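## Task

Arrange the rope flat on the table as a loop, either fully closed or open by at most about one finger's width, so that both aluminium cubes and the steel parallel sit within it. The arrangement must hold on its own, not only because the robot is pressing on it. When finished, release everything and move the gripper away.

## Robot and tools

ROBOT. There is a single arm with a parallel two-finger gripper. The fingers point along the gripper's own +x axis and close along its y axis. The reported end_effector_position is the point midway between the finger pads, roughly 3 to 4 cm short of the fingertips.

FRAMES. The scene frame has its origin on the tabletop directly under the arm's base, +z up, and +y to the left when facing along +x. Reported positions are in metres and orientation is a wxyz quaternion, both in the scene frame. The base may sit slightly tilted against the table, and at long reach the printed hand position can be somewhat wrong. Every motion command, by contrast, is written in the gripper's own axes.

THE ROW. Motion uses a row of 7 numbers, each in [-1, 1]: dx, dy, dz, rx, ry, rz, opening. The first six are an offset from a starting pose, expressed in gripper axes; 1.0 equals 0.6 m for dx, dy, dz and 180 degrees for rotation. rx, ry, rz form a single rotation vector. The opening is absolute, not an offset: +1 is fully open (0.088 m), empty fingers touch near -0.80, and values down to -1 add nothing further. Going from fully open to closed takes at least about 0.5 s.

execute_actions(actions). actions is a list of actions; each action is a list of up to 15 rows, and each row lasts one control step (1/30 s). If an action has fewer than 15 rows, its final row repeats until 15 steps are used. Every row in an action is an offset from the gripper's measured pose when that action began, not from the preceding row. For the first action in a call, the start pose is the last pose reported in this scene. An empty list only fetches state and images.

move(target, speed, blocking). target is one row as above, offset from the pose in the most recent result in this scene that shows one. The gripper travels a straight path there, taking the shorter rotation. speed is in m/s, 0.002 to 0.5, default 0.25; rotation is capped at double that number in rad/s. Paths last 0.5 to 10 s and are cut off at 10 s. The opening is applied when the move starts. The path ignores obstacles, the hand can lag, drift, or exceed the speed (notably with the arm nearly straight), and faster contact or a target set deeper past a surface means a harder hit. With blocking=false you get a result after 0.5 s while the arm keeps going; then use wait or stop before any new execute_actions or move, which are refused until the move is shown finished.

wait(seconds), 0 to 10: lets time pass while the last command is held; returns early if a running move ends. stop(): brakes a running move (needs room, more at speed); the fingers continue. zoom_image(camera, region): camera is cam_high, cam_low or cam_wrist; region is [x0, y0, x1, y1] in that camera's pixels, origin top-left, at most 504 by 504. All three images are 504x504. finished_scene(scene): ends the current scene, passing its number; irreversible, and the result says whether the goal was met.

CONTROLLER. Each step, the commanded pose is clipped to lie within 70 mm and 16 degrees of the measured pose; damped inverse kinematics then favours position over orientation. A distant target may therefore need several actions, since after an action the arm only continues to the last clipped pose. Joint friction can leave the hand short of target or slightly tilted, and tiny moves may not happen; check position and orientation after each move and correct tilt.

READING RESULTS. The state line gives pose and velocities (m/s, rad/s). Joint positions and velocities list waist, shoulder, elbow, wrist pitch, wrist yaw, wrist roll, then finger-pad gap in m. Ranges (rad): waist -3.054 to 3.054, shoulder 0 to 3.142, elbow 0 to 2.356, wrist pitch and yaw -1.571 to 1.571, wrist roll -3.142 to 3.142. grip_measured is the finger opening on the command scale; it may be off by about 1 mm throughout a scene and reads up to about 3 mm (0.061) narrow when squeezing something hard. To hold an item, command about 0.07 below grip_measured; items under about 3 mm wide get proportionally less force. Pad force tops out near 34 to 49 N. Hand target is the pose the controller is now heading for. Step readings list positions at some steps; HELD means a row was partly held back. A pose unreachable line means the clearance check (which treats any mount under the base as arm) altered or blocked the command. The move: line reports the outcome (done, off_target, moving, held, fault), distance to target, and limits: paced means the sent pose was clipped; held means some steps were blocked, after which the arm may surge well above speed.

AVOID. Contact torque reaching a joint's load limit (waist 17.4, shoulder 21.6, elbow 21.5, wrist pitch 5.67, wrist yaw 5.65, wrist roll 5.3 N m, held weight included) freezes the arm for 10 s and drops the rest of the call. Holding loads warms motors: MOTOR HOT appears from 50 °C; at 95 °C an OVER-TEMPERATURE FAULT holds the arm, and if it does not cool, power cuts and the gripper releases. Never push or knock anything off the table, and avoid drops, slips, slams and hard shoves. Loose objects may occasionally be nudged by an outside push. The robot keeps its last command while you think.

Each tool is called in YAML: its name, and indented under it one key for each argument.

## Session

execute_actions:
  actions: []

Scene clock: 0.00 s.
end_effector_position=(+0.1928, +0.0314, +0.3643) grip_measured=+0.828 end_effector_quat_wxyz=(+0.302, -0.582, +0.744, +0.132) end_effector_velocity=(-0.002, +0.001, -0.001) end_effector_angular_velocity=(+0.009, -0.006, -0.008)
Joint positions: [-0.49   1.516  1.417 -1.537  0.185 -1.783  0.08 ]
Joint velocities: [-0.002 -0.002 -0.002 -0.007 -0.007  0.007 -0.   ]
Motor temperatures (°C, as the motors report them): [31 29 30 30 28 28]
Heat: hottest waist 31 °C (+0.0 °C/min).
Hand target: +0.193, +0.031, +0.364; +0.302, -0.582, +0.744, +0.132

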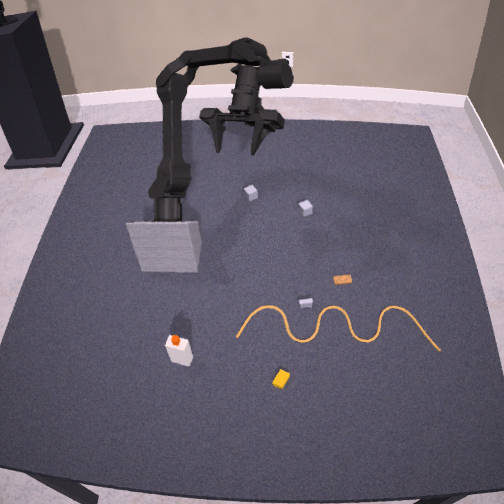

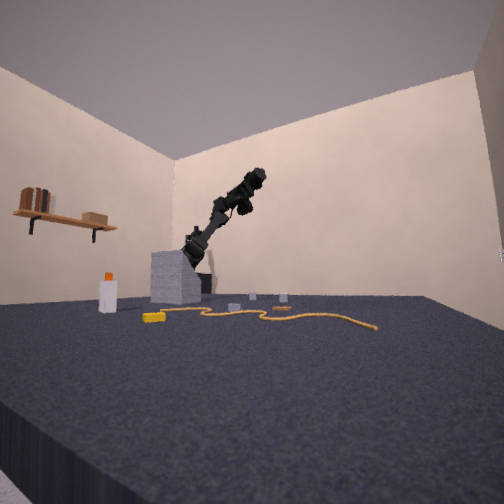

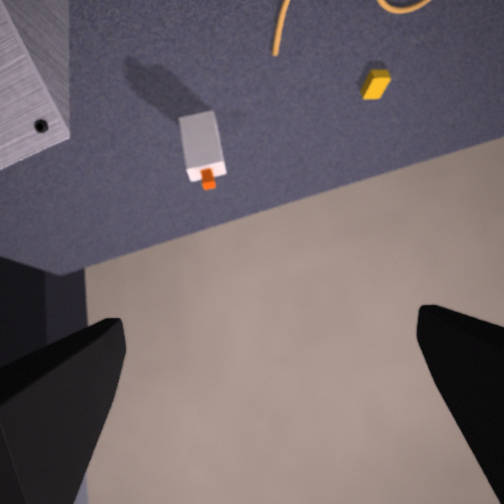

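move:
  target: [0.005,0.15,0.55,0.044,-0.284,0.078,1]
  speed: 0.3

Scene clock: 3.47 s.
end_effector_position=(+0.2059, +0.2363, +0.0914) grip_measured=+0.988 end_effector_quat_wxyz=(+0.611, -0.355, +0.611, +0.357) end_effector_velocity=(-0.000, +0.001, -0.001) end_effector_angular_velocity=(+0.002, -0.013, +0.012)
Joint positions: [ 0.429  1.316  0.879 -0.774 -0.722 -0.525  0.087]
Joint velocities: [ 0.007 -0.012 -0.012  0.022  0.007  0.007 -0.   ]
Motor temperatures (°C, as the motors report them): [31 29 30 30 28 28]
Heat: hottest waist 31 °C (+0.0 °C/min).
Hand target: +0.204, +0.235, +0.091; +0.612, -0.354, +0.611, +0.355
Off the commanded pose: 0.002 m, 0 deg.
move: done

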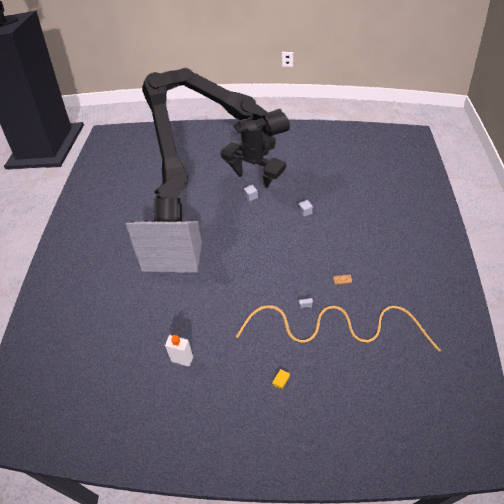

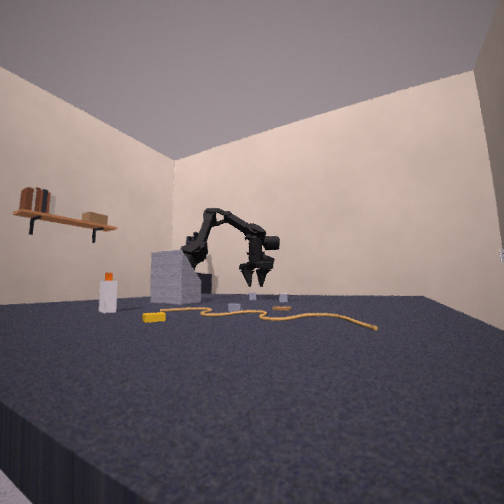

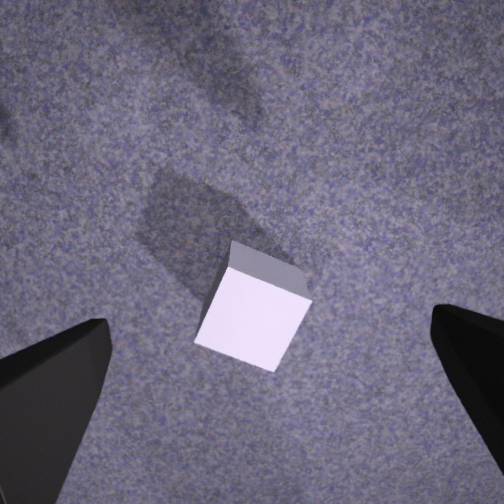

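execute_actions:
  actions:
    - [[0.04,0.008,-0.022,0.13,0,0,0.8]]
    - [[0.05,0,0,0,0,0,0.6]]
    - [[0,0,0,0,0,0,-0.36]]
    - [[0,0,0,0,0,0,-0.36]]
    - [[-0.05,0,0,0,0,0,-0.36]]

move:
  target: [0,-0.56,-0.15,0,0,0,-0.36]

Scene clock: 7.50 s.
end_effector_position=(+0.1964, +0.2275, +0.0680) grip_measured=-0.245 end_effector_quat_wxyz=(+0.666, -0.227, +0.672, +0.232) end_effector_velocity=(-0.005, -0.004, +0.004) end_effector_angular_velocity=(-0.001, +0.026, -0.009)
Joint positions: [ 0.486  1.317  0.783 -0.64  -0.706 -0.068  0.027]
Joint velocities: [-0.022 -0.002  0.002 -0.051 -0.022 -0.037 -0.   ]
Motor temperatures (°C, as the motors report them): [31 29 30 30 28 28]
Heat: hottest waist 31 °C (+0.0 °C/min).
Hand target: +0.198, +0.231, +0.072; +0.668, -0.230, +0.666, +0.238
Off the commanded pose: 0.006 m, 1 deg.
Step readings (end_effector_position; steps 1 to 15: 1st action; 16 to 30: 2nd action; 31 to 45: 3rd action; 46 to 60: 4th action; 61 to 75: 5th action):
0: (+0.2061, +0.2365, +0.0911)
1: (+0.2061, +0.2364, +0.0899)
2: (+0.2053, +0.2364, +0.0871)
4: (+0.2005, +0.2339, +0.0808)
8: (+0.1970, +0.2301, +0.0728)
15: (+0.1968, +0.2280, +0.0682)
16: (+0.1976, +0.2283, +0.0669)
17: (+0.1987, +0.2301, +0.0633)
19: (+0.1974, +0.2321, +0.0555)
23: (+0.1963, +0.2304, +0.0457)
30: (+0.1979, +0.2317, +0.0422)
31: (+0.1979, +0.2318, +0.0422)
32: (+0.1979, +0.2318, +0.0422)
34: (+0.1979, +0.2318, +0.0422)
38: (+0.1979, +0.2318, +0.0422)
45: (+0.1980, +0.2316, +0.0423)
46: (+0.1980, +0.2316, +0.0423)
47: (+0.1980, +0.2316, +0.0423)
49: (+0.1980, +0.2316, +0.0423)
53: (+0.1980, +0.2316, +0.0423)
60: (+0.1980, +0.2316, +0.0423)
61: (+0.1974, +0.2316, +0.0438)
62: (+0.1960, +0.2294, +0.0471)
64: (+0.1959, +0.2266, +0.0547)
68: (+0.1975, +0.2287, +0.0646)
75: end_effector_position above

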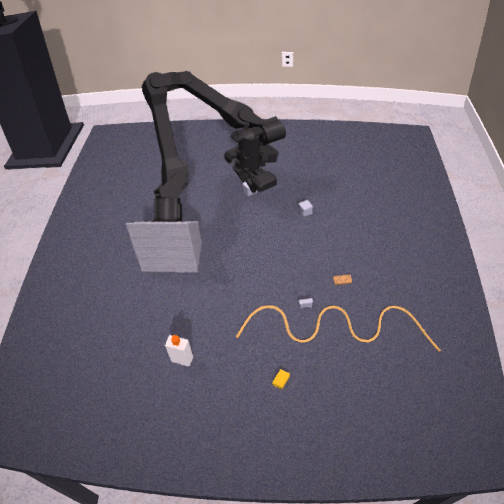

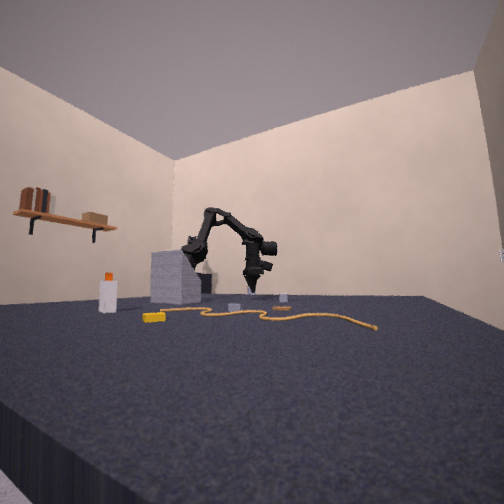

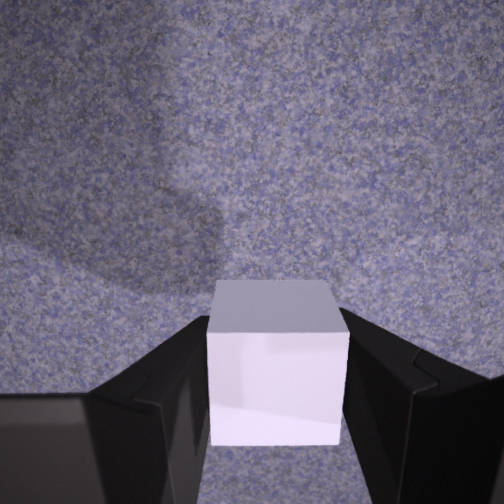

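Scene clock: 9.57 s.
end_effector_position=(+0.3306, -0.0890, +0.0662) grip_measured=-0.245 end_effector_quat_wxyz=(+0.667, -0.227, +0.671, +0.231) end_effector_velocity=(-0.001, -0.001, +0.000) end_effector_angular_velocity=(+0.014, +0.006, +0.002)
Joint positions: [-0.324  2.49   1.31  -0.752 -0.722 -1.16   0.027]
Joint velocities: [-0.007  0.012  0.012 -0.022 -0.007 -0.022 -0.   ]
Motor temperatures (°C, as the motors report them): [32 30 30 30 28 28]
Heat: hottest waist 32 °C (+6.3 °C/min).
Hand target: +0.331, -0.092, +0.066; +0.666, -0.228, +0.672, +0.231
Off the commanded pose: 0.004 m, 0 deg.
move: done

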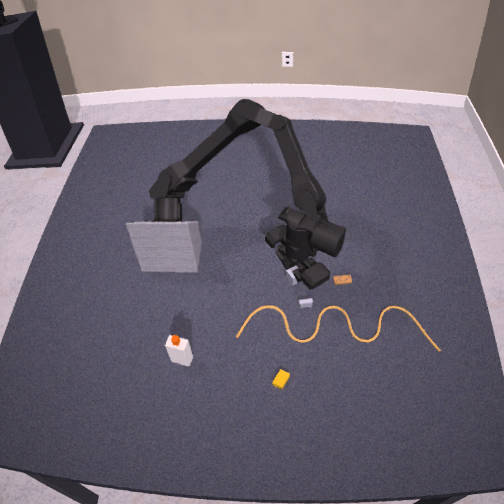

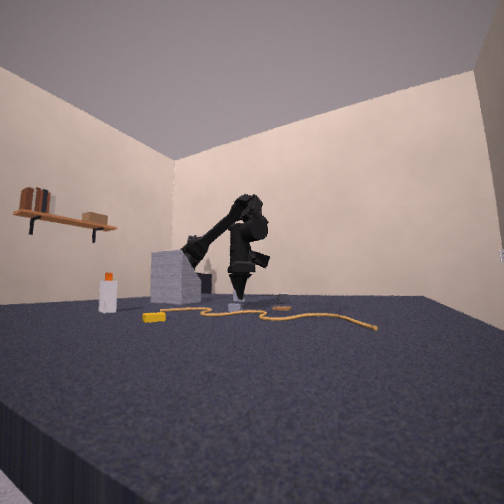

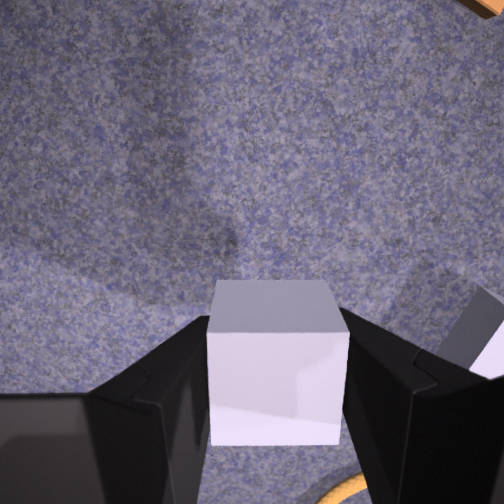

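execute_actions:
  actions:
    - [[0.01,0,0,0,0,0,-0.36],[0.02,0,0,0,0,0,-0.36],[0.03,0,0,0,0,0,-0.36],[0.047,0,0,0,0,0,-0.36]]
    - [[0,0,0,0,0,0,0]]
    - [[-0.09,0,0,0,0,0,0]]

move:
  target: [0,0.31,0.29,0.05,0,0,1]

Scene clock: 12.13 s.
end_effector_position=(+0.3324, -0.0882, +0.0942) grip_measured=-0.003 end_effector_quat_wxyz=(+0.669, -0.230, +0.668, +0.230) end_effector_velocity=(-0.007, +0.008, +0.001) end_effector_angular_velocity=(+0.029, +0.034, +0.017)
Joint positions: [-0.372  2.454  1.352 -0.858 -0.707 -1.215  0.039]
Joint velocities: [ 0.002 -0.002  0.007 -0.066 -0.007 -0.051 -0.   ]
Motor temperatures (°C, as the motors report them): [32 30 31 30 28 28]
Heat: hottest waist 32 °C (+4.9 °C/min).
Hand target: +0.335, -0.088, +0.098; +0.668, -0.236, +0.666, +0.232
Off the commanded pose: 0.005 m, 1 deg.
Step readings (end_effector_position; steps 1 to 15: 1st action; 16 to 30: 2nd action; 31 to 45: 3rd action):
0: (+0.3307, -0.0893, +0.0661)
1: (+0.3307, -0.0893, +0.0661)
2: (+0.3313, -0.0895, +0.0658)
4: (+0.3343, -0.0905, +0.0625)
8: (+0.3346, -0.0878, +0.0492)
15: (+0.3351, -0.0884, +0.0444)
16: (+0.3351, -0.0885, +0.0443)
17: (+0.3352, -0.0884, +0.0442)
19: (+0.3352, -0.0884, +0.0442)
23: (+0.3352, -0.0884, +0.0442)
30: (+0.3351, -0.0884, +0.0442)
31: (+0.3345, -0.0876, +0.0461)
32: (+0.3308, -0.0868, +0.0508)
34: (+0.3277, -0.0883, +0.0649)
38: (+0.3335, -0.0908, +0.0890)
45: end_effector_position above

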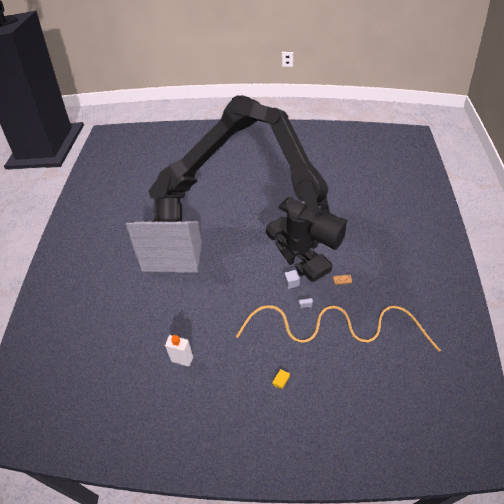

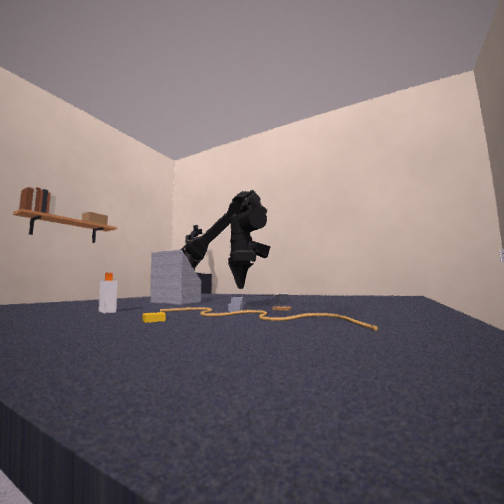

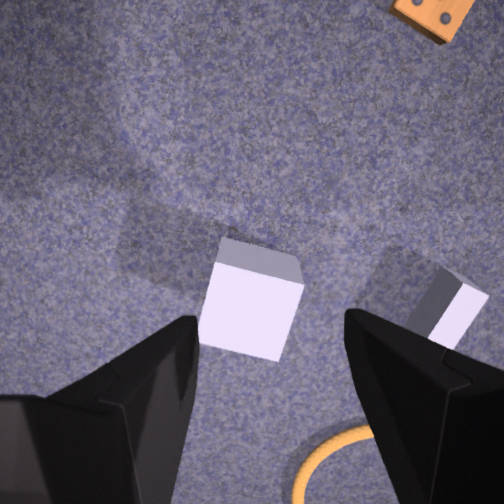

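Scene clock: 13.73 s.
end_effector_position=(+0.3541, +0.1609, +0.0925) grip_measured=+0.988 end_effector_quat_wxyz=(+0.684, -0.174, +0.686, +0.178) end_effector_velocity=(-0.004, +0.007, +0.000) end_effector_angular_velocity=(+0.021, +0.016, -0.026)
Joint positions: [ 0.127  1.946  1.344 -0.895 -0.791 -0.383  0.087]
Joint velocities: [ 0.007 -0.007  0.002 -0.022 -0.022  0.022 -0.   ]
Motor temperatures (°C, as the motors report them): [33 30 31 30 28 28]
Heat: hottest waist 33 °C (+8.7 °C/min).
Hand target: +0.355, +0.165, +0.094; +0.685, -0.176, +0.684, +0.177
Off the commanded pose: 0.005 m, 0 deg.
move: done

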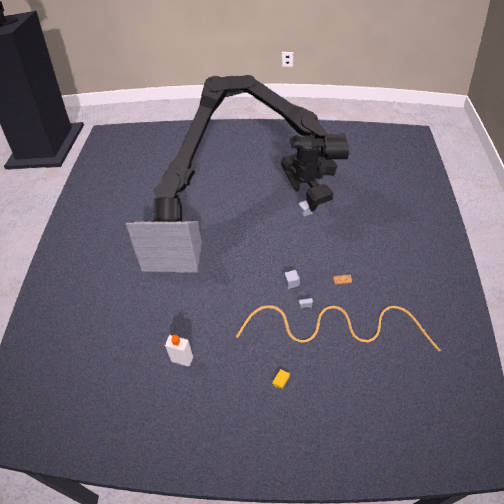

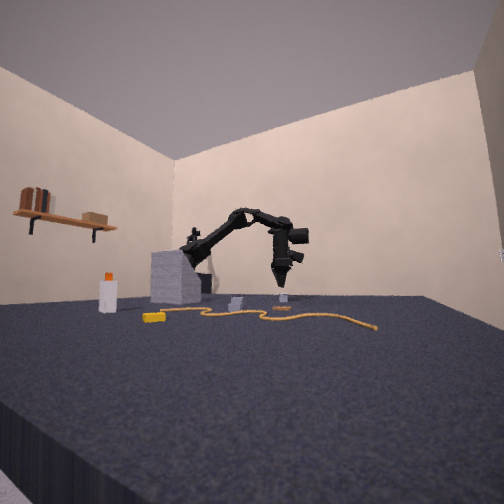

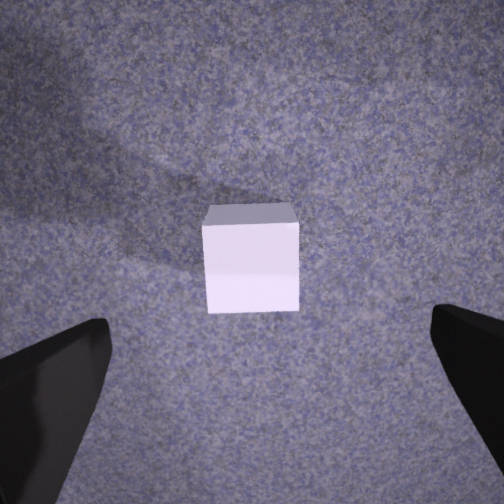

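execute_actions:
  actions:
    - [[0.045,0.012,0,0,0,0,0.8]]
    - [[0.05,0,0,0,0,0,0.6]]
    - [[0,0,0,0,0,0,-0.36]]
    - [[0,0,0,0,0,0,-0.36]]
    - [[-0.05,0,0,0,0,0,-0.36]]

move:
  target: [0,-0.275,-0.225,-0.42,0,0,-0.36]
  speed: 0.4

Scene clock: 17.33 s.
end_effector_position=(+0.3525, +0.1696, +0.0692) grip_measured=-0.248 end_effector_quat_wxyz=(+0.685, -0.177, +0.682, +0.182) end_effector_velocity=(-0.008, -0.004, +0.001) end_effector_angular_velocity=(-0.001, +0.035, -0.023)
Joint positions: [ 0.189  1.944  1.293 -0.772 -0.787 -0.298  0.027]
Joint velocities: [-0.007  0.002 -0.002 -0.051 -0.007 -0.022 -0.   ]
Motor temperatures (°C, as the motors report them): [33 30 31 30 28 28]
Heat: hottest waist 33 °C (+6.9 °C/min).
Hand target: +0.355, +0.173, +0.074; +0.688, -0.181, +0.677, +0.188
Off the commanded pose: 0.007 m, 1 deg.
Step readings (end_effector_position; steps 1 to 15: 1st action; 16 to 30: 2nd action; 31 to 45: 3rd action; 46 to 60: 4th action; 61 to 75: 5th action):
0: (+0.3542, +0.1613, +0.0924)
1: (+0.3546, +0.1613, +0.0917)
2: (+0.3560, +0.1622, +0.0887)
4: (+0.3553, +0.1661, +0.0813)
8: (+0.3516, +0.1699, +0.0709)
15: (+0.3527, +0.1695, +0.0691)
16: (+0.3536, +0.1692, +0.0679)
17: (+0.3555, +0.1702, +0.0653)
19: (+0.3554, +0.1728, +0.0575)
23: (+0.3529, +0.1736, +0.0459)
30: (+0.3551, +0.1735, +0.0442)
31: (+0.3552, +0.1736, +0.0442)
32: (+0.3552, +0.1736, +0.0442)
34: (+0.3552, +0.1736, +0.0442)
38: (+0.3552, +0.1735, +0.0442)
45: (+0.3553, +0.1733, +0.0444)
46: (+0.3553, +0.1733, +0.0444)
47: (+0.3553, +0.1733, +0.0444)
49: (+0.3553, +0.1733, +0.0444)
53: (+0.3553, +0.1733, +0.0444)
60: (+0.3553, +0.1733, +0.0444)
61: (+0.3548, +0.1735, +0.0454)
62: (+0.3526, +0.1724, +0.0478)
64: (+0.3508, +0.1690, +0.0546)
68: (+0.3535, +0.1681, +0.0663)
75: end_effector_position above

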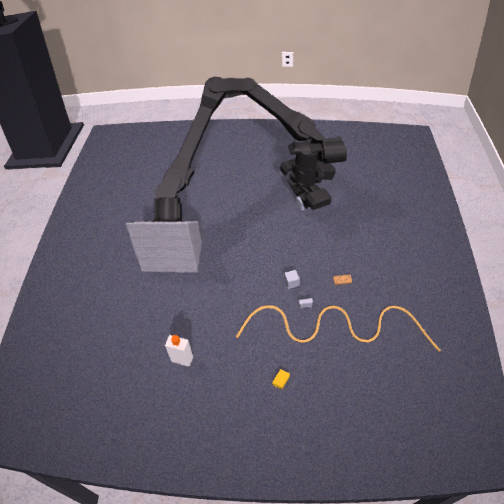

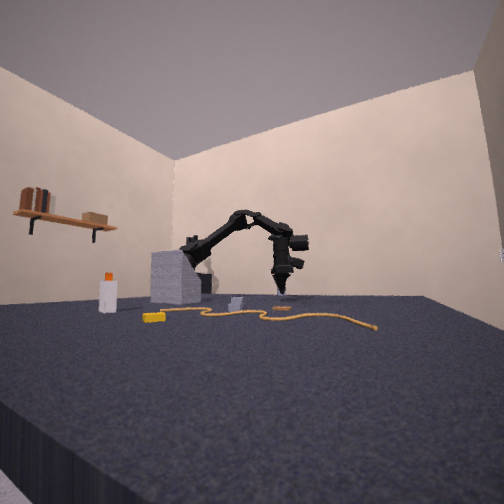

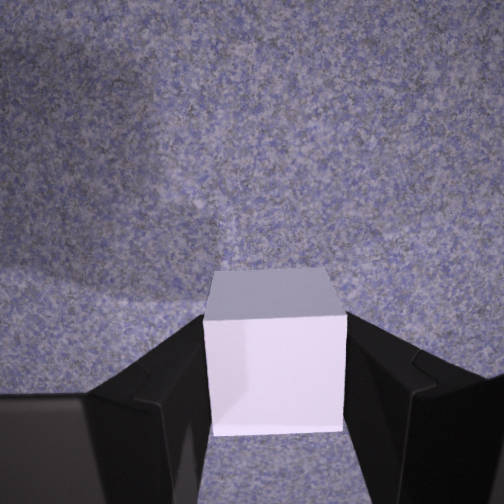

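Scene clock: 19.63 s.
end_effector_position=(+0.3143, -0.0375, +0.0675) grip_measured=-0.248 end_effector_quat_wxyz=(-0.435, +0.559, -0.429, -0.561) end_effector_velocity=(-0.005, -0.003, -0.001) end_effector_angular_velocity=(+0.002, +0.019, -0.005)
Joint positions: [-0.243  2.296  1.125 -0.681 -0.757 -2.219  0.027]
Joint velocities: [-0.007  0.012  0.002 -0.022  0.007 -0.022  0.   ]
Motor temperatures (°C, as the motors report them): [33 30 31 30 28 28]
Heat: hottest waist 33 °C (+6.1 °C/min).
Hand target: +0.316, -0.040, +0.068; -0.433, +0.560, -0.428, -0.562
Off the commanded pose: 0.003 m, 0 deg.
move: done

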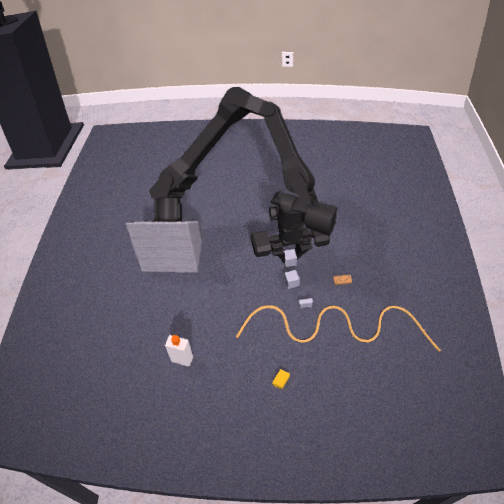

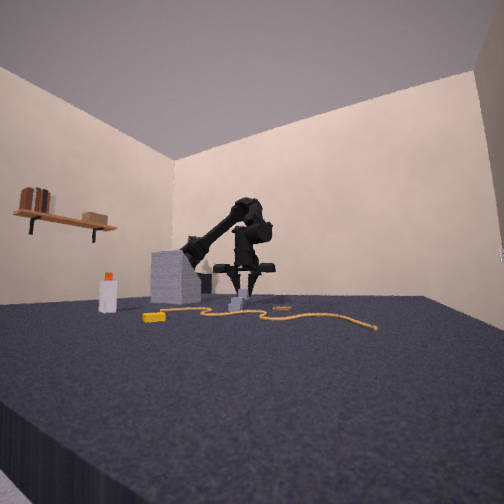

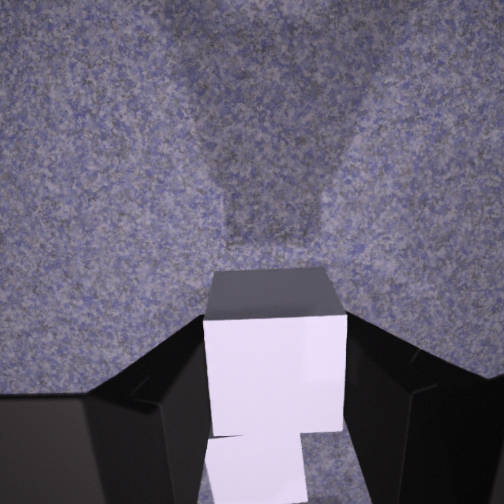

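execute_actions:
  actions:
    - [[0.01,0,-0.01,0,0,0,-0.36],[0.02,0,-0.01,0,0,0,-0.36],[0.03,0,-0.01,0,0,0,-0.36],[0.046,0,-0.01,0,0,0,-0.36]]
    - [[0,0,0,0,0,0,0.1]]
    - [[-0.09,0,0,0,0,0,0.1]]

move:
  target: [0.035,0.235,-0.25,0.24,0,0,0.3]

Scene clock: 22.40 s.
end_effector_position=(+0.3161, -0.0422, +0.0940) grip_measured=+0.097 end_effector_quat_wxyz=(-0.434, +0.561, -0.428, -0.560) end_effector_velocity=(-0.002, +0.001, +0.007) end_effector_angular_velocity=(+0.007, +0.022, +0.000)
Joint positions: [-0.305  2.28   1.183 -0.804 -0.738 -2.298  0.044]
Joint velocities: [-0.012  0.002  0.027 -0.066  0.007 -0.037  0.   ]
Motor temperatures (°C, as the motors report them): [34 31 31 30 28 28]
Heat: hottest waist 34 °C (+8.0 °C/min).
Hand target: +0.319, -0.042, +0.098; -0.431, +0.566, -0.425, -0.560
Off the commanded pose: 0.005 m, 1 deg.
Step readings (end_effector_position; steps 1 to 15: 1st action; 16 to 30: 2nd action; 31 to 45: 3rd action):
0: (+0.3142, -0.0377, +0.0674)
1: (+0.3141, -0.0379, +0.0672)
2: (+0.3144, -0.0386, +0.0665)
4: (+0.3175, -0.0411, +0.0627)
8: (+0.3186, -0.0414, +0.0498)
15: (+0.3191, -0.0420, +0.0441)
16: (+0.3192, -0.0420, +0.0441)
17: (+0.3192, -0.0420, +0.0441)
19: (+0.3192, -0.0420, +0.0441)
23: (+0.3192, -0.0420, +0.0441)
30: (+0.3192, -0.0420, +0.0441)
31: (+0.3185, -0.0412, +0.0462)
32: (+0.3146, -0.0408, +0.0513)
34: (+0.3121, -0.0426, +0.0661)
38: (+0.3181, -0.0443, +0.0890)
45: end_effector_position above

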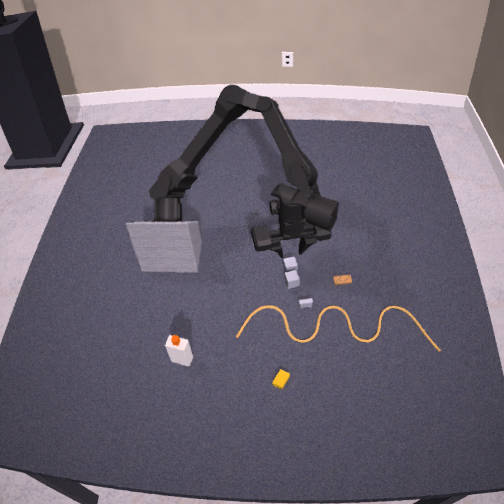

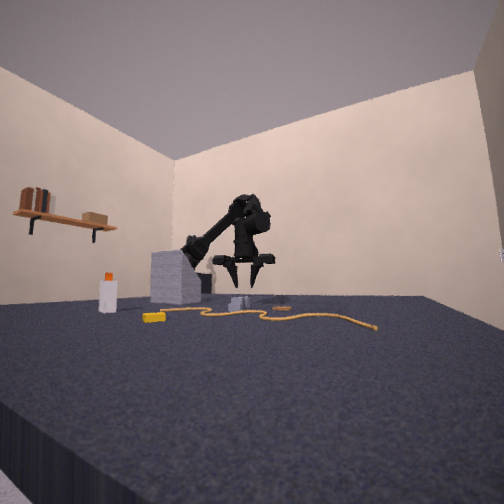

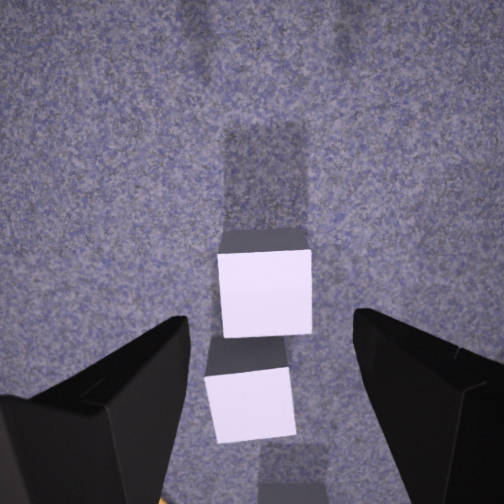

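Scene clock: 24.47 s.
end_effector_position=(+0.2197, -0.2203, +0.0731) grip_measured=+0.297 end_effector_quat_wxyz=(+0.609, -0.367, +0.601, +0.365) end_effector_velocity=(-0.003, -0.002, -0.001) end_effector_angular_velocity=(+0.005, +0.007, -0.019)
Joint positions: [-0.759  2.763  1.3   -0.733 -0.524 -2.053  0.054]
Joint velocities: [-0.007  0.012  0.007 -0.007  0.007  0.007  0.   ]
Motor temperatures (°C, as the motors report them): [34 31 31 30 28 28]
Heat: hottest waist 34 °C (+7.4 °C/min).
Hand target: +0.219, -0.223, +0.071; +0.610, -0.362, +0.604, +0.363
Off the commanded pose: 0.004 m, 1 deg.
move: done

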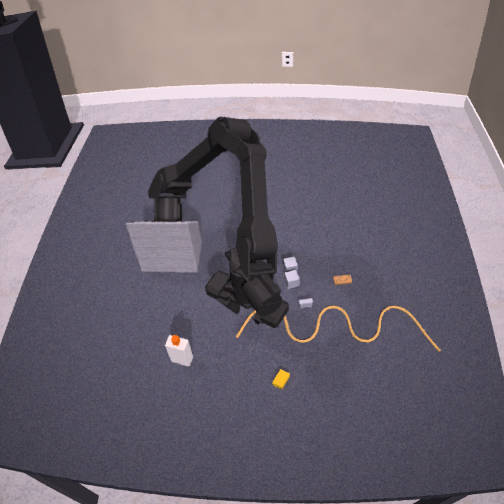

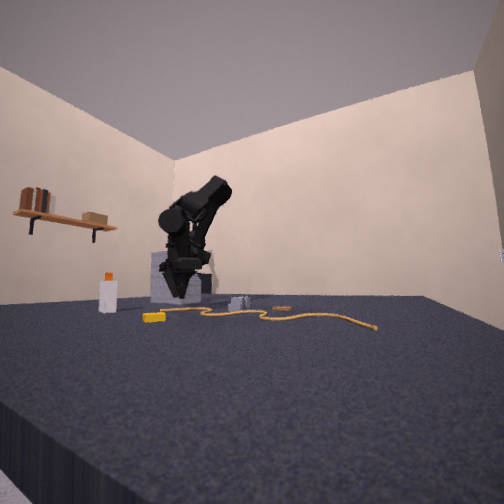

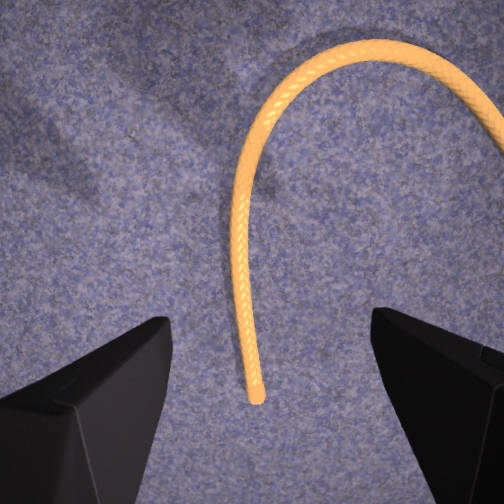

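execute_actions:
  actions:
    - [[0.045,0.012,-0.03,0,0,0,0.2]]
    - [[0.033,0,0,0,0,0,0]]
    - [[0,0,0,0,0,0,-0.82]]
    - [[0,0,0,0,0,0,-0.82],[0,0,0,0,0,0,-0.82],[0,0,0,0,0,0,-0.82],[0,0,0,0,0,0,-0.82],[-0.03,0.03,0,0.08,0,0,-0.82]]

move:
  target: [0,0.2,0.24,0.76,0,0,-0.82]
  speed: 0.45

Scene clock: 28.00 s.
end_effector_position=(+0.1998, -0.2304, +0.0548) grip_measured=-0.753 end_effector_quat_wxyz=(+0.648, -0.309, +0.634, +0.288) end_effector_velocity=(-0.005, +0.007, +0.009) end_effector_angular_velocity=(-0.011, +0.010, -0.100)
Joint positions: [-0.797  2.799  1.228 -0.607 -0.507 -1.854  0.002]
Joint velocities: [-0.007 -0.051 -0.042 -0.007  0.022  0.095  0.   ]
Motor temperatures (°C, as the motors report them): [34 31 31 30 28 28]
Heat: hottest waist 34 °C (+6.4 °C/min).
Hand target: +0.197, -0.228, +0.057; +0.651, -0.301, +0.639, +0.280
Off the commanded pose: 0.005 m, 1 deg.
Step readings (end_effector_position; steps 1 to 15: 1st action; 16 to 30: 2nd action; 31 to 45: 3rd action; 46 to 60: 4th action):
0: (+0.2196, -0.2206, +0.0730)
1: (+0.2190, -0.2213, +0.0717)
2: (+0.2199, -0.2248, +0.0698)
4: (+0.2181, -0.2299, +0.0639)
8: (+0.2104, -0.2311, +0.0532)
15: (+0.2102, -0.2331, +0.0510)
16: (+0.2102, -0.2338, +0.0503)
17: (+0.2117, -0.2354, +0.0488)
19: (+0.2134, -0.2361, +0.0446)
23: (+0.2140, -0.2356, +0.0398)
30: (+0.2142, -0.2358, +0.0397)
31: (+0.2141, -0.2358, +0.0397)
32: (+0.2140, -0.2359, +0.0398)
34: (+0.2138, -0.2362, +0.0400)
38: (+0.2138, -0.2362, +0.0400)
45: (+0.2137, -0.2361, +0.0400)
46: (+0.2137, -0.2362, +0.0401)
47: (+0.2137, -0.2362, +0.0401)
49: (+0.2137, -0.2362, +0.0401)
53: (+0.2049, -0.2319, +0.0471)
60: end_effector_position above

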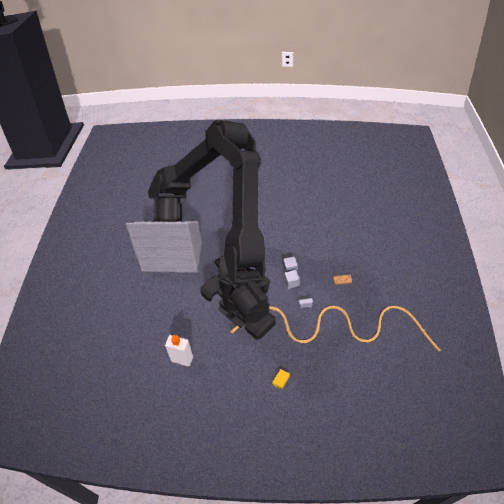

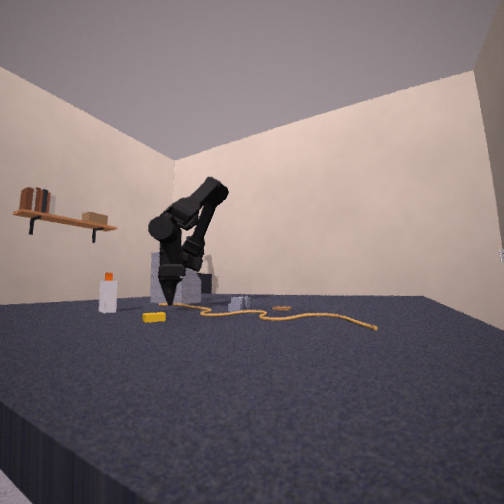

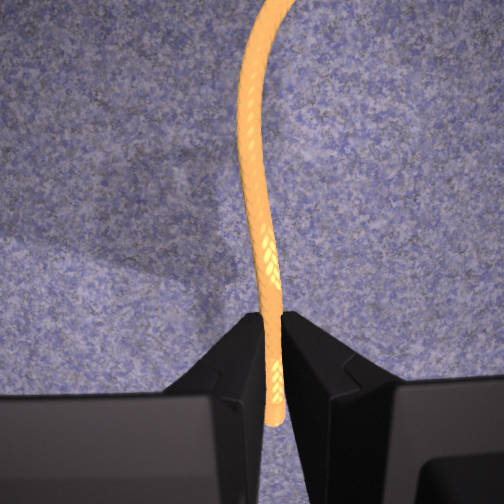

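Scene clock: 31.30 s.
end_effector_position=(+0.2016, -0.0447, +0.0516) grip_measured=-0.753 end_effector_quat_wxyz=(+0.527, +0.488, +0.503, -0.481) end_effector_velocity=(+0.001, +0.003, +0.000) end_effector_angular_velocity=(+0.002, -0.007, -0.009)
Joint positions: [-0.357  2.138  0.623 -0.385 -0.712  1.007  0.002]
Joint velocities: [ 0.007 -0.012 -0.007  0.007 -0.007  0.022 -0.   ]
Motor temperatures (°C, as the motors report them): [34 31 31 30 28 28]
Heat: hottest waist 34 °C (+5.8 °C/min).
Hand target: +0.200, -0.043, +0.051; +0.526, +0.489, +0.501, -0.483
Off the commanded pose: 0.002 m, 0 deg.
move: done

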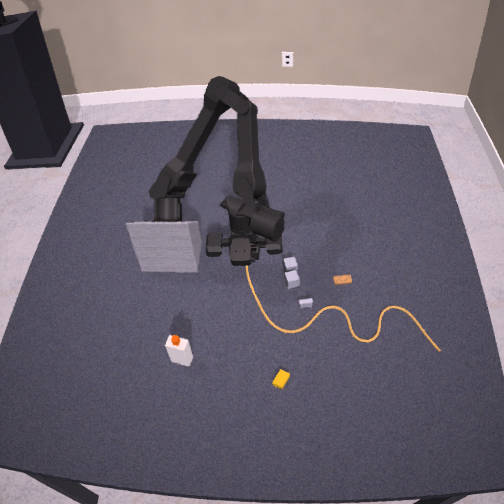

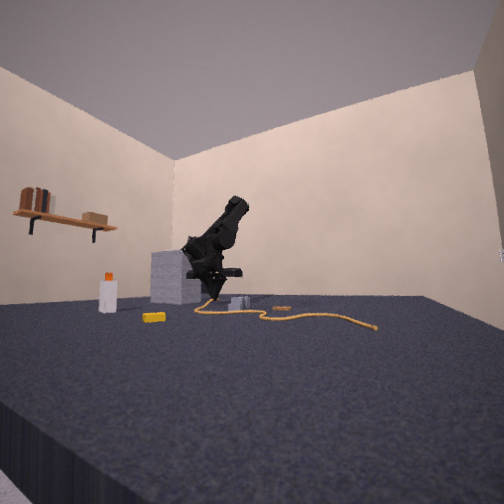

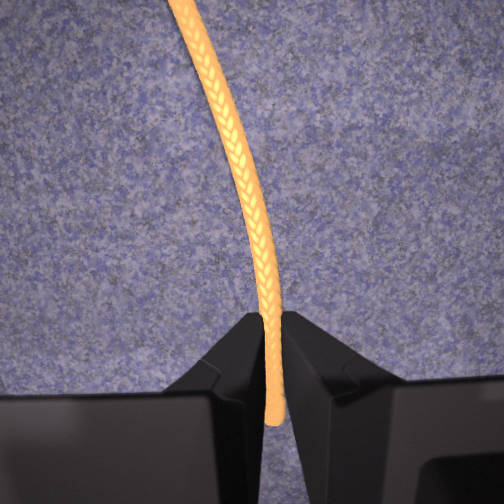

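move:
  target: [0.012,0.09,-0.22,0.27,0.006,-0.008,-0.82]

move:
  target: [0,0.25,-0.085,0.25,0,0,-0.82]

Scene clock: 34.23 s.
end_effector_position=(+0.2446, +0.0872, +0.0423) grip_measured=-0.753 end_effector_quat_wxyz=(+0.265, +0.658, +0.272, -0.651) end_effector_velocity=(-0.002, +0.003, -0.000) end_effector_angular_velocity=(+0.007, +0.008, -0.018)
Joint positions: [ 0.097  1.779  0.688 -0.42  -0.8    2.45   0.002]
Joint velocities: [ 0.007 -0.007 -0.002 -0.007 -0.007  0.022 -0.   ]
Motor temperatures (°C, as the motors report them): [34 31 31 30 28 28]
Heat: hottest waist 34 °C (+5.3 °C/min).
Hand target: +0.248, +0.090, +0.044; +0.269, +0.660, +0.271, -0.647
Off the commanded pose: 0.004 m, 1 deg.
move: done

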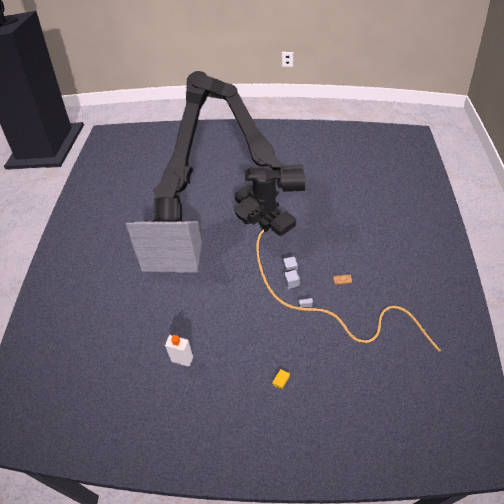

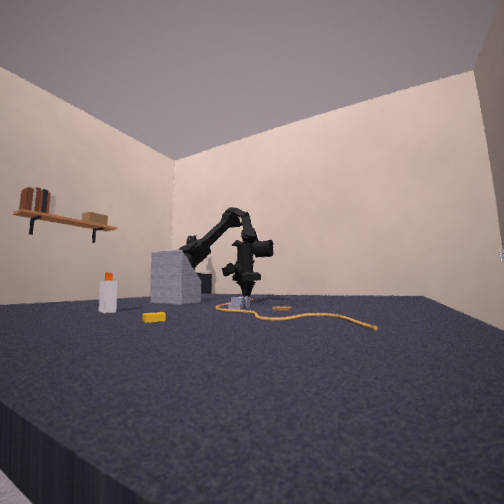

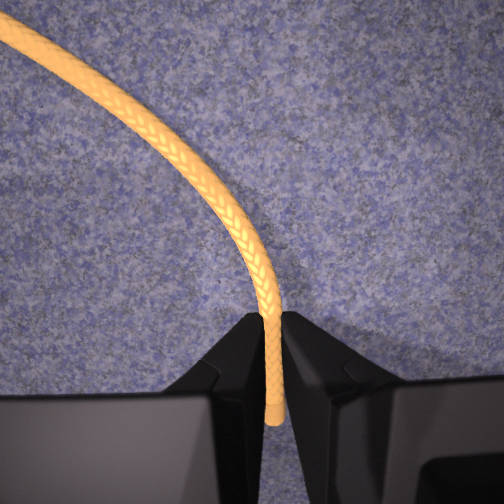

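Scene clock: 36.33 s.
end_effector_position=(+0.3855, +0.0192, +0.0435) grip_measured=-0.753 end_effector_quat_wxyz=(-0.002, +0.711, +0.008, -0.704) end_effector_velocity=(-0.001, -0.001, -0.001) end_effector_angular_velocity=(+0.010, +0.020, -0.031)
Joint positions: [-0.051  2.345  1.371 -0.683 -0.799  3.014  0.002]
Joint velocities: [-0.002  0.017  0.022 -0.037 -0.007  0.007 -0.   ]
Motor temperatures (°C, as the motors report them): [34 31 31 30 28 28]
Heat: hottest waist 34 °C (+5.0 °C/min).
Hand target: +0.386, +0.016, +0.042; -0.006, +0.709, +0.002, -0.705
Off the commanded pose: 0.003 m, 1 deg.
move: done

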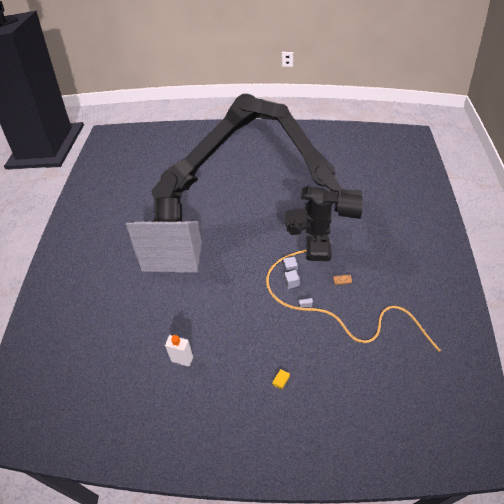

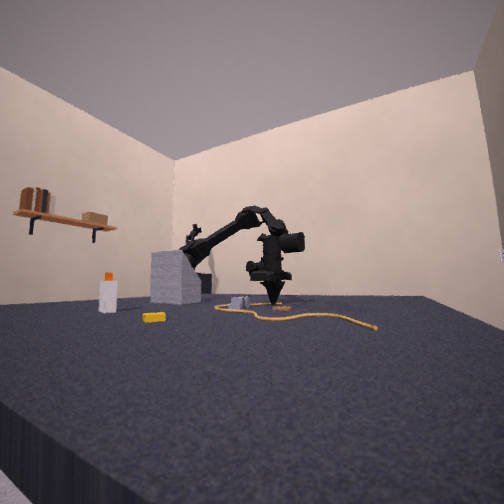

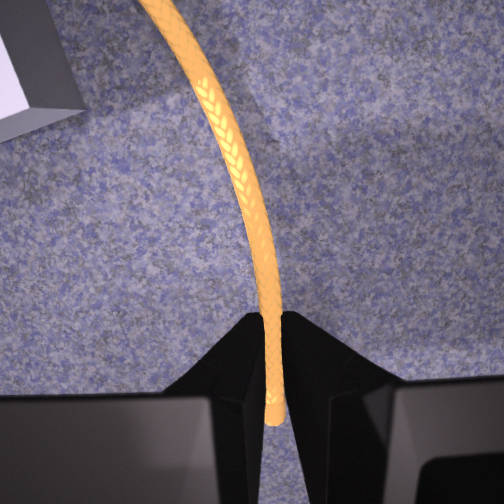

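move:
  target: [-0.005,0.18,-0.01,0.09,0,0,-0.82]
  speed: 0.15

move:
  target: [-0.035,0.1,-0.11,0.04,0,0,-0.82]
  speed: 0.1

Scene clock: 38.40 s.
end_effector_position=(+0.3928, -0.0853, +0.0471) grip_measured=-0.753 end_effector_quat_wxyz=(-0.098, +0.706, -0.087, -0.696) end_effector_velocity=(-0.004, +0.000, -0.001) end_effector_angular_velocity=(+0.017, +0.020, -0.019)
Joint positions: [-0.238  2.63   1.576 -0.78  -0.768  3.03   0.002]
Joint velocities: [-0.002  0.012  0.012 -0.037 -0.007 -0.007 -0.   ]
Motor temperatures (°C, as the motors report them): [35 31 31 30 28 28]
Heat: hottest waist 35 °C (+6.2 °C/min).
Hand target: +0.392, -0.089, +0.045; -0.102, +0.703, -0.092, -0.697
Off the commanded pose: 0.004 m, 1 deg.
move: done

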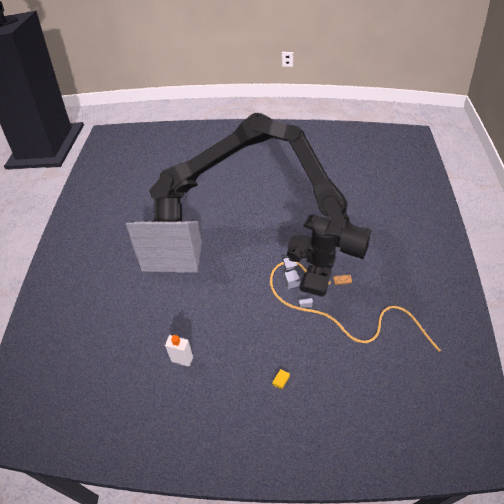

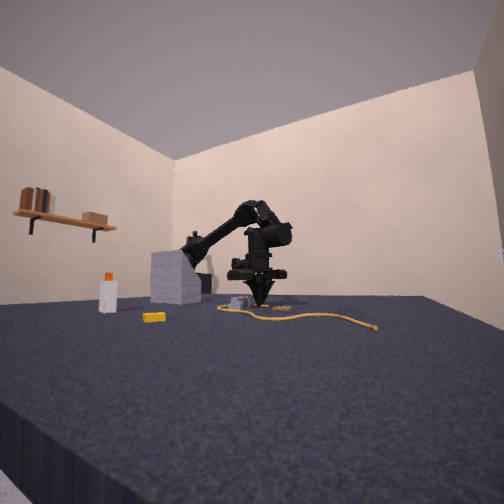

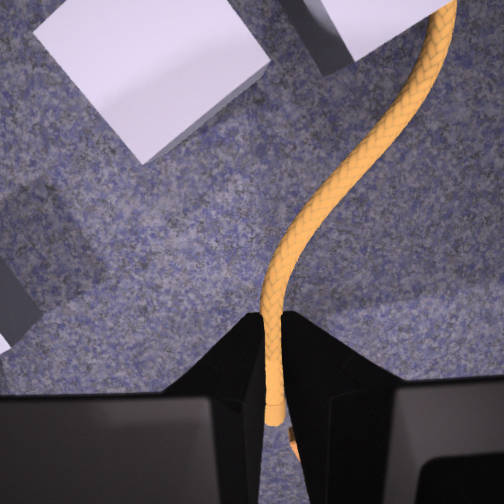

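Scene clock: 39.83 s.
end_effector_position=(+0.4423, -0.1573, +0.0705) grip_measured=-0.753 end_effector_quat_wxyz=(-0.142, +0.701, -0.131, -0.687) end_effector_velocity=(+0.002, +0.001, -0.001) end_effector_angular_velocity=(+0.014, +0.012, +0.009)
Joint positions: [-0.347  2.988  2.203 -1.135 -0.737  3.02   0.002]
Joint velocities: [ 0.002  0.032  0.061 -0.051 -0.007 -0.022 -0.   ]
Motor temperatures (°C, as the motors report them): [35 32 31 30 28 28]
Heat: hottest waist 35 °C (+6.0 °C/min).
Hand target: +0.441, -0.161, +0.068; -0.142, +0.698, -0.131, -0.689
Off the commanded pose: 0.005 m, 0 deg.
move: done

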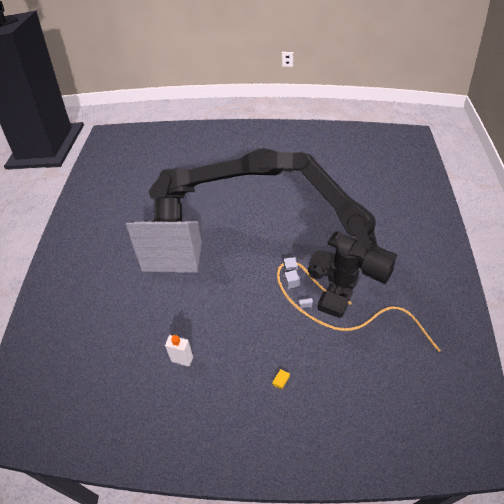

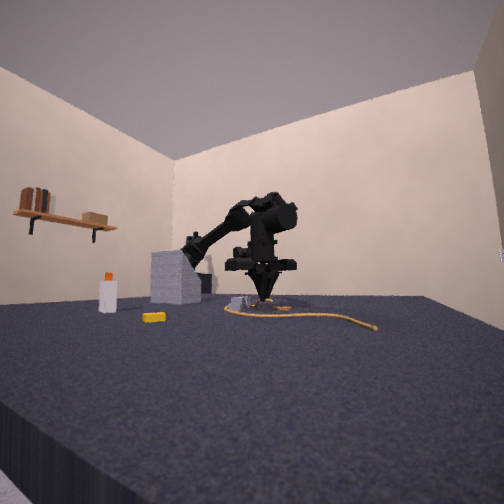

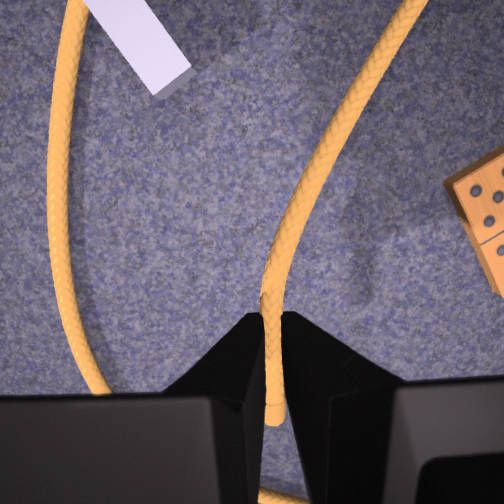

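move:
  target: [0.015,0.125,-0.02,0.07,0,0.04,-0.82]
  speed: 0.1

Scene clock: 42.30 s.
end_effector_position=(+0.4321, -0.2254, +0.0692) grip_measured=-0.753 end_effector_quat_wxyz=(-0.148, +0.697, -0.228, -0.663) end_effector_velocity=(-0.001, -0.002, +0.000) end_effector_angular_velocity=(-0.007, +0.001, +0.007)
Joint positions: [-0.416  3.12   2.333 -1.107 -0.594  3.135  0.002]
Joint velocities: [-0.002 -0.002 -0.007  0.007  0.007 -0.007 -0.   ]
Motor temperatures (°C, as the motors report them): [36 32 31 30 28 28]
Heat: hottest waist 36 °C (+7.1 °C/min).
Hand target: +0.424, -0.231, +0.061; -0.156, +0.689, -0.235, -0.668
Off the commanded pose: 0.013 m, 5 deg.
joint sent to its limit — the command would take joint 2 (shoulder) past its upper limit and joint 6 (wrist roll) past its upper limit, so those joints were sent only as far as their limits.
move: off_target

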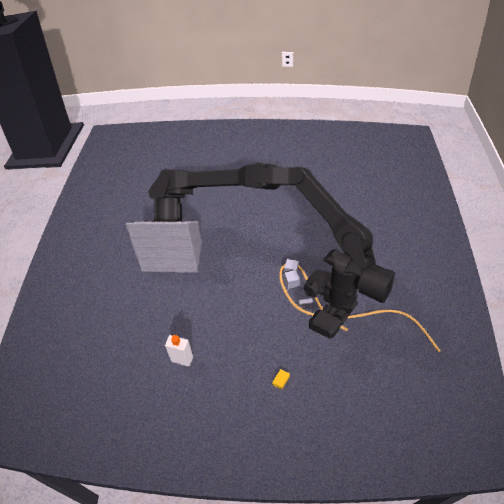

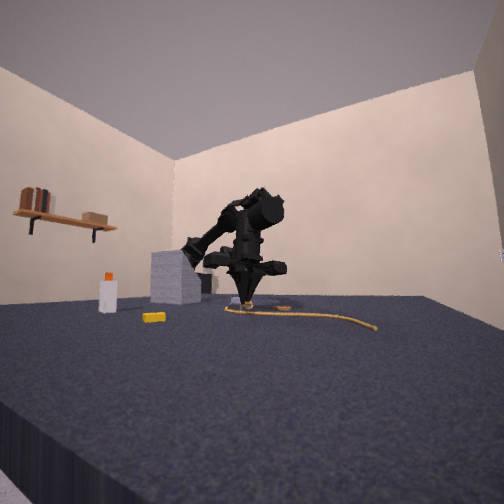

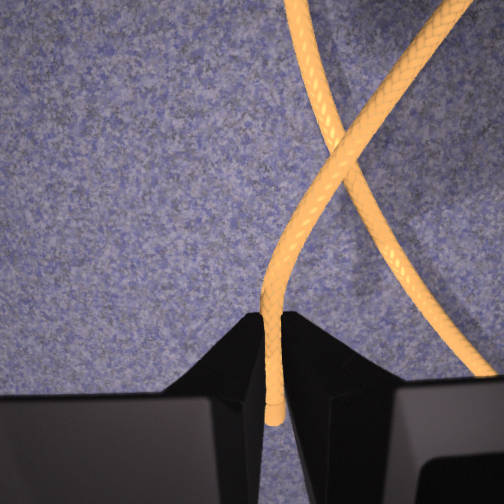

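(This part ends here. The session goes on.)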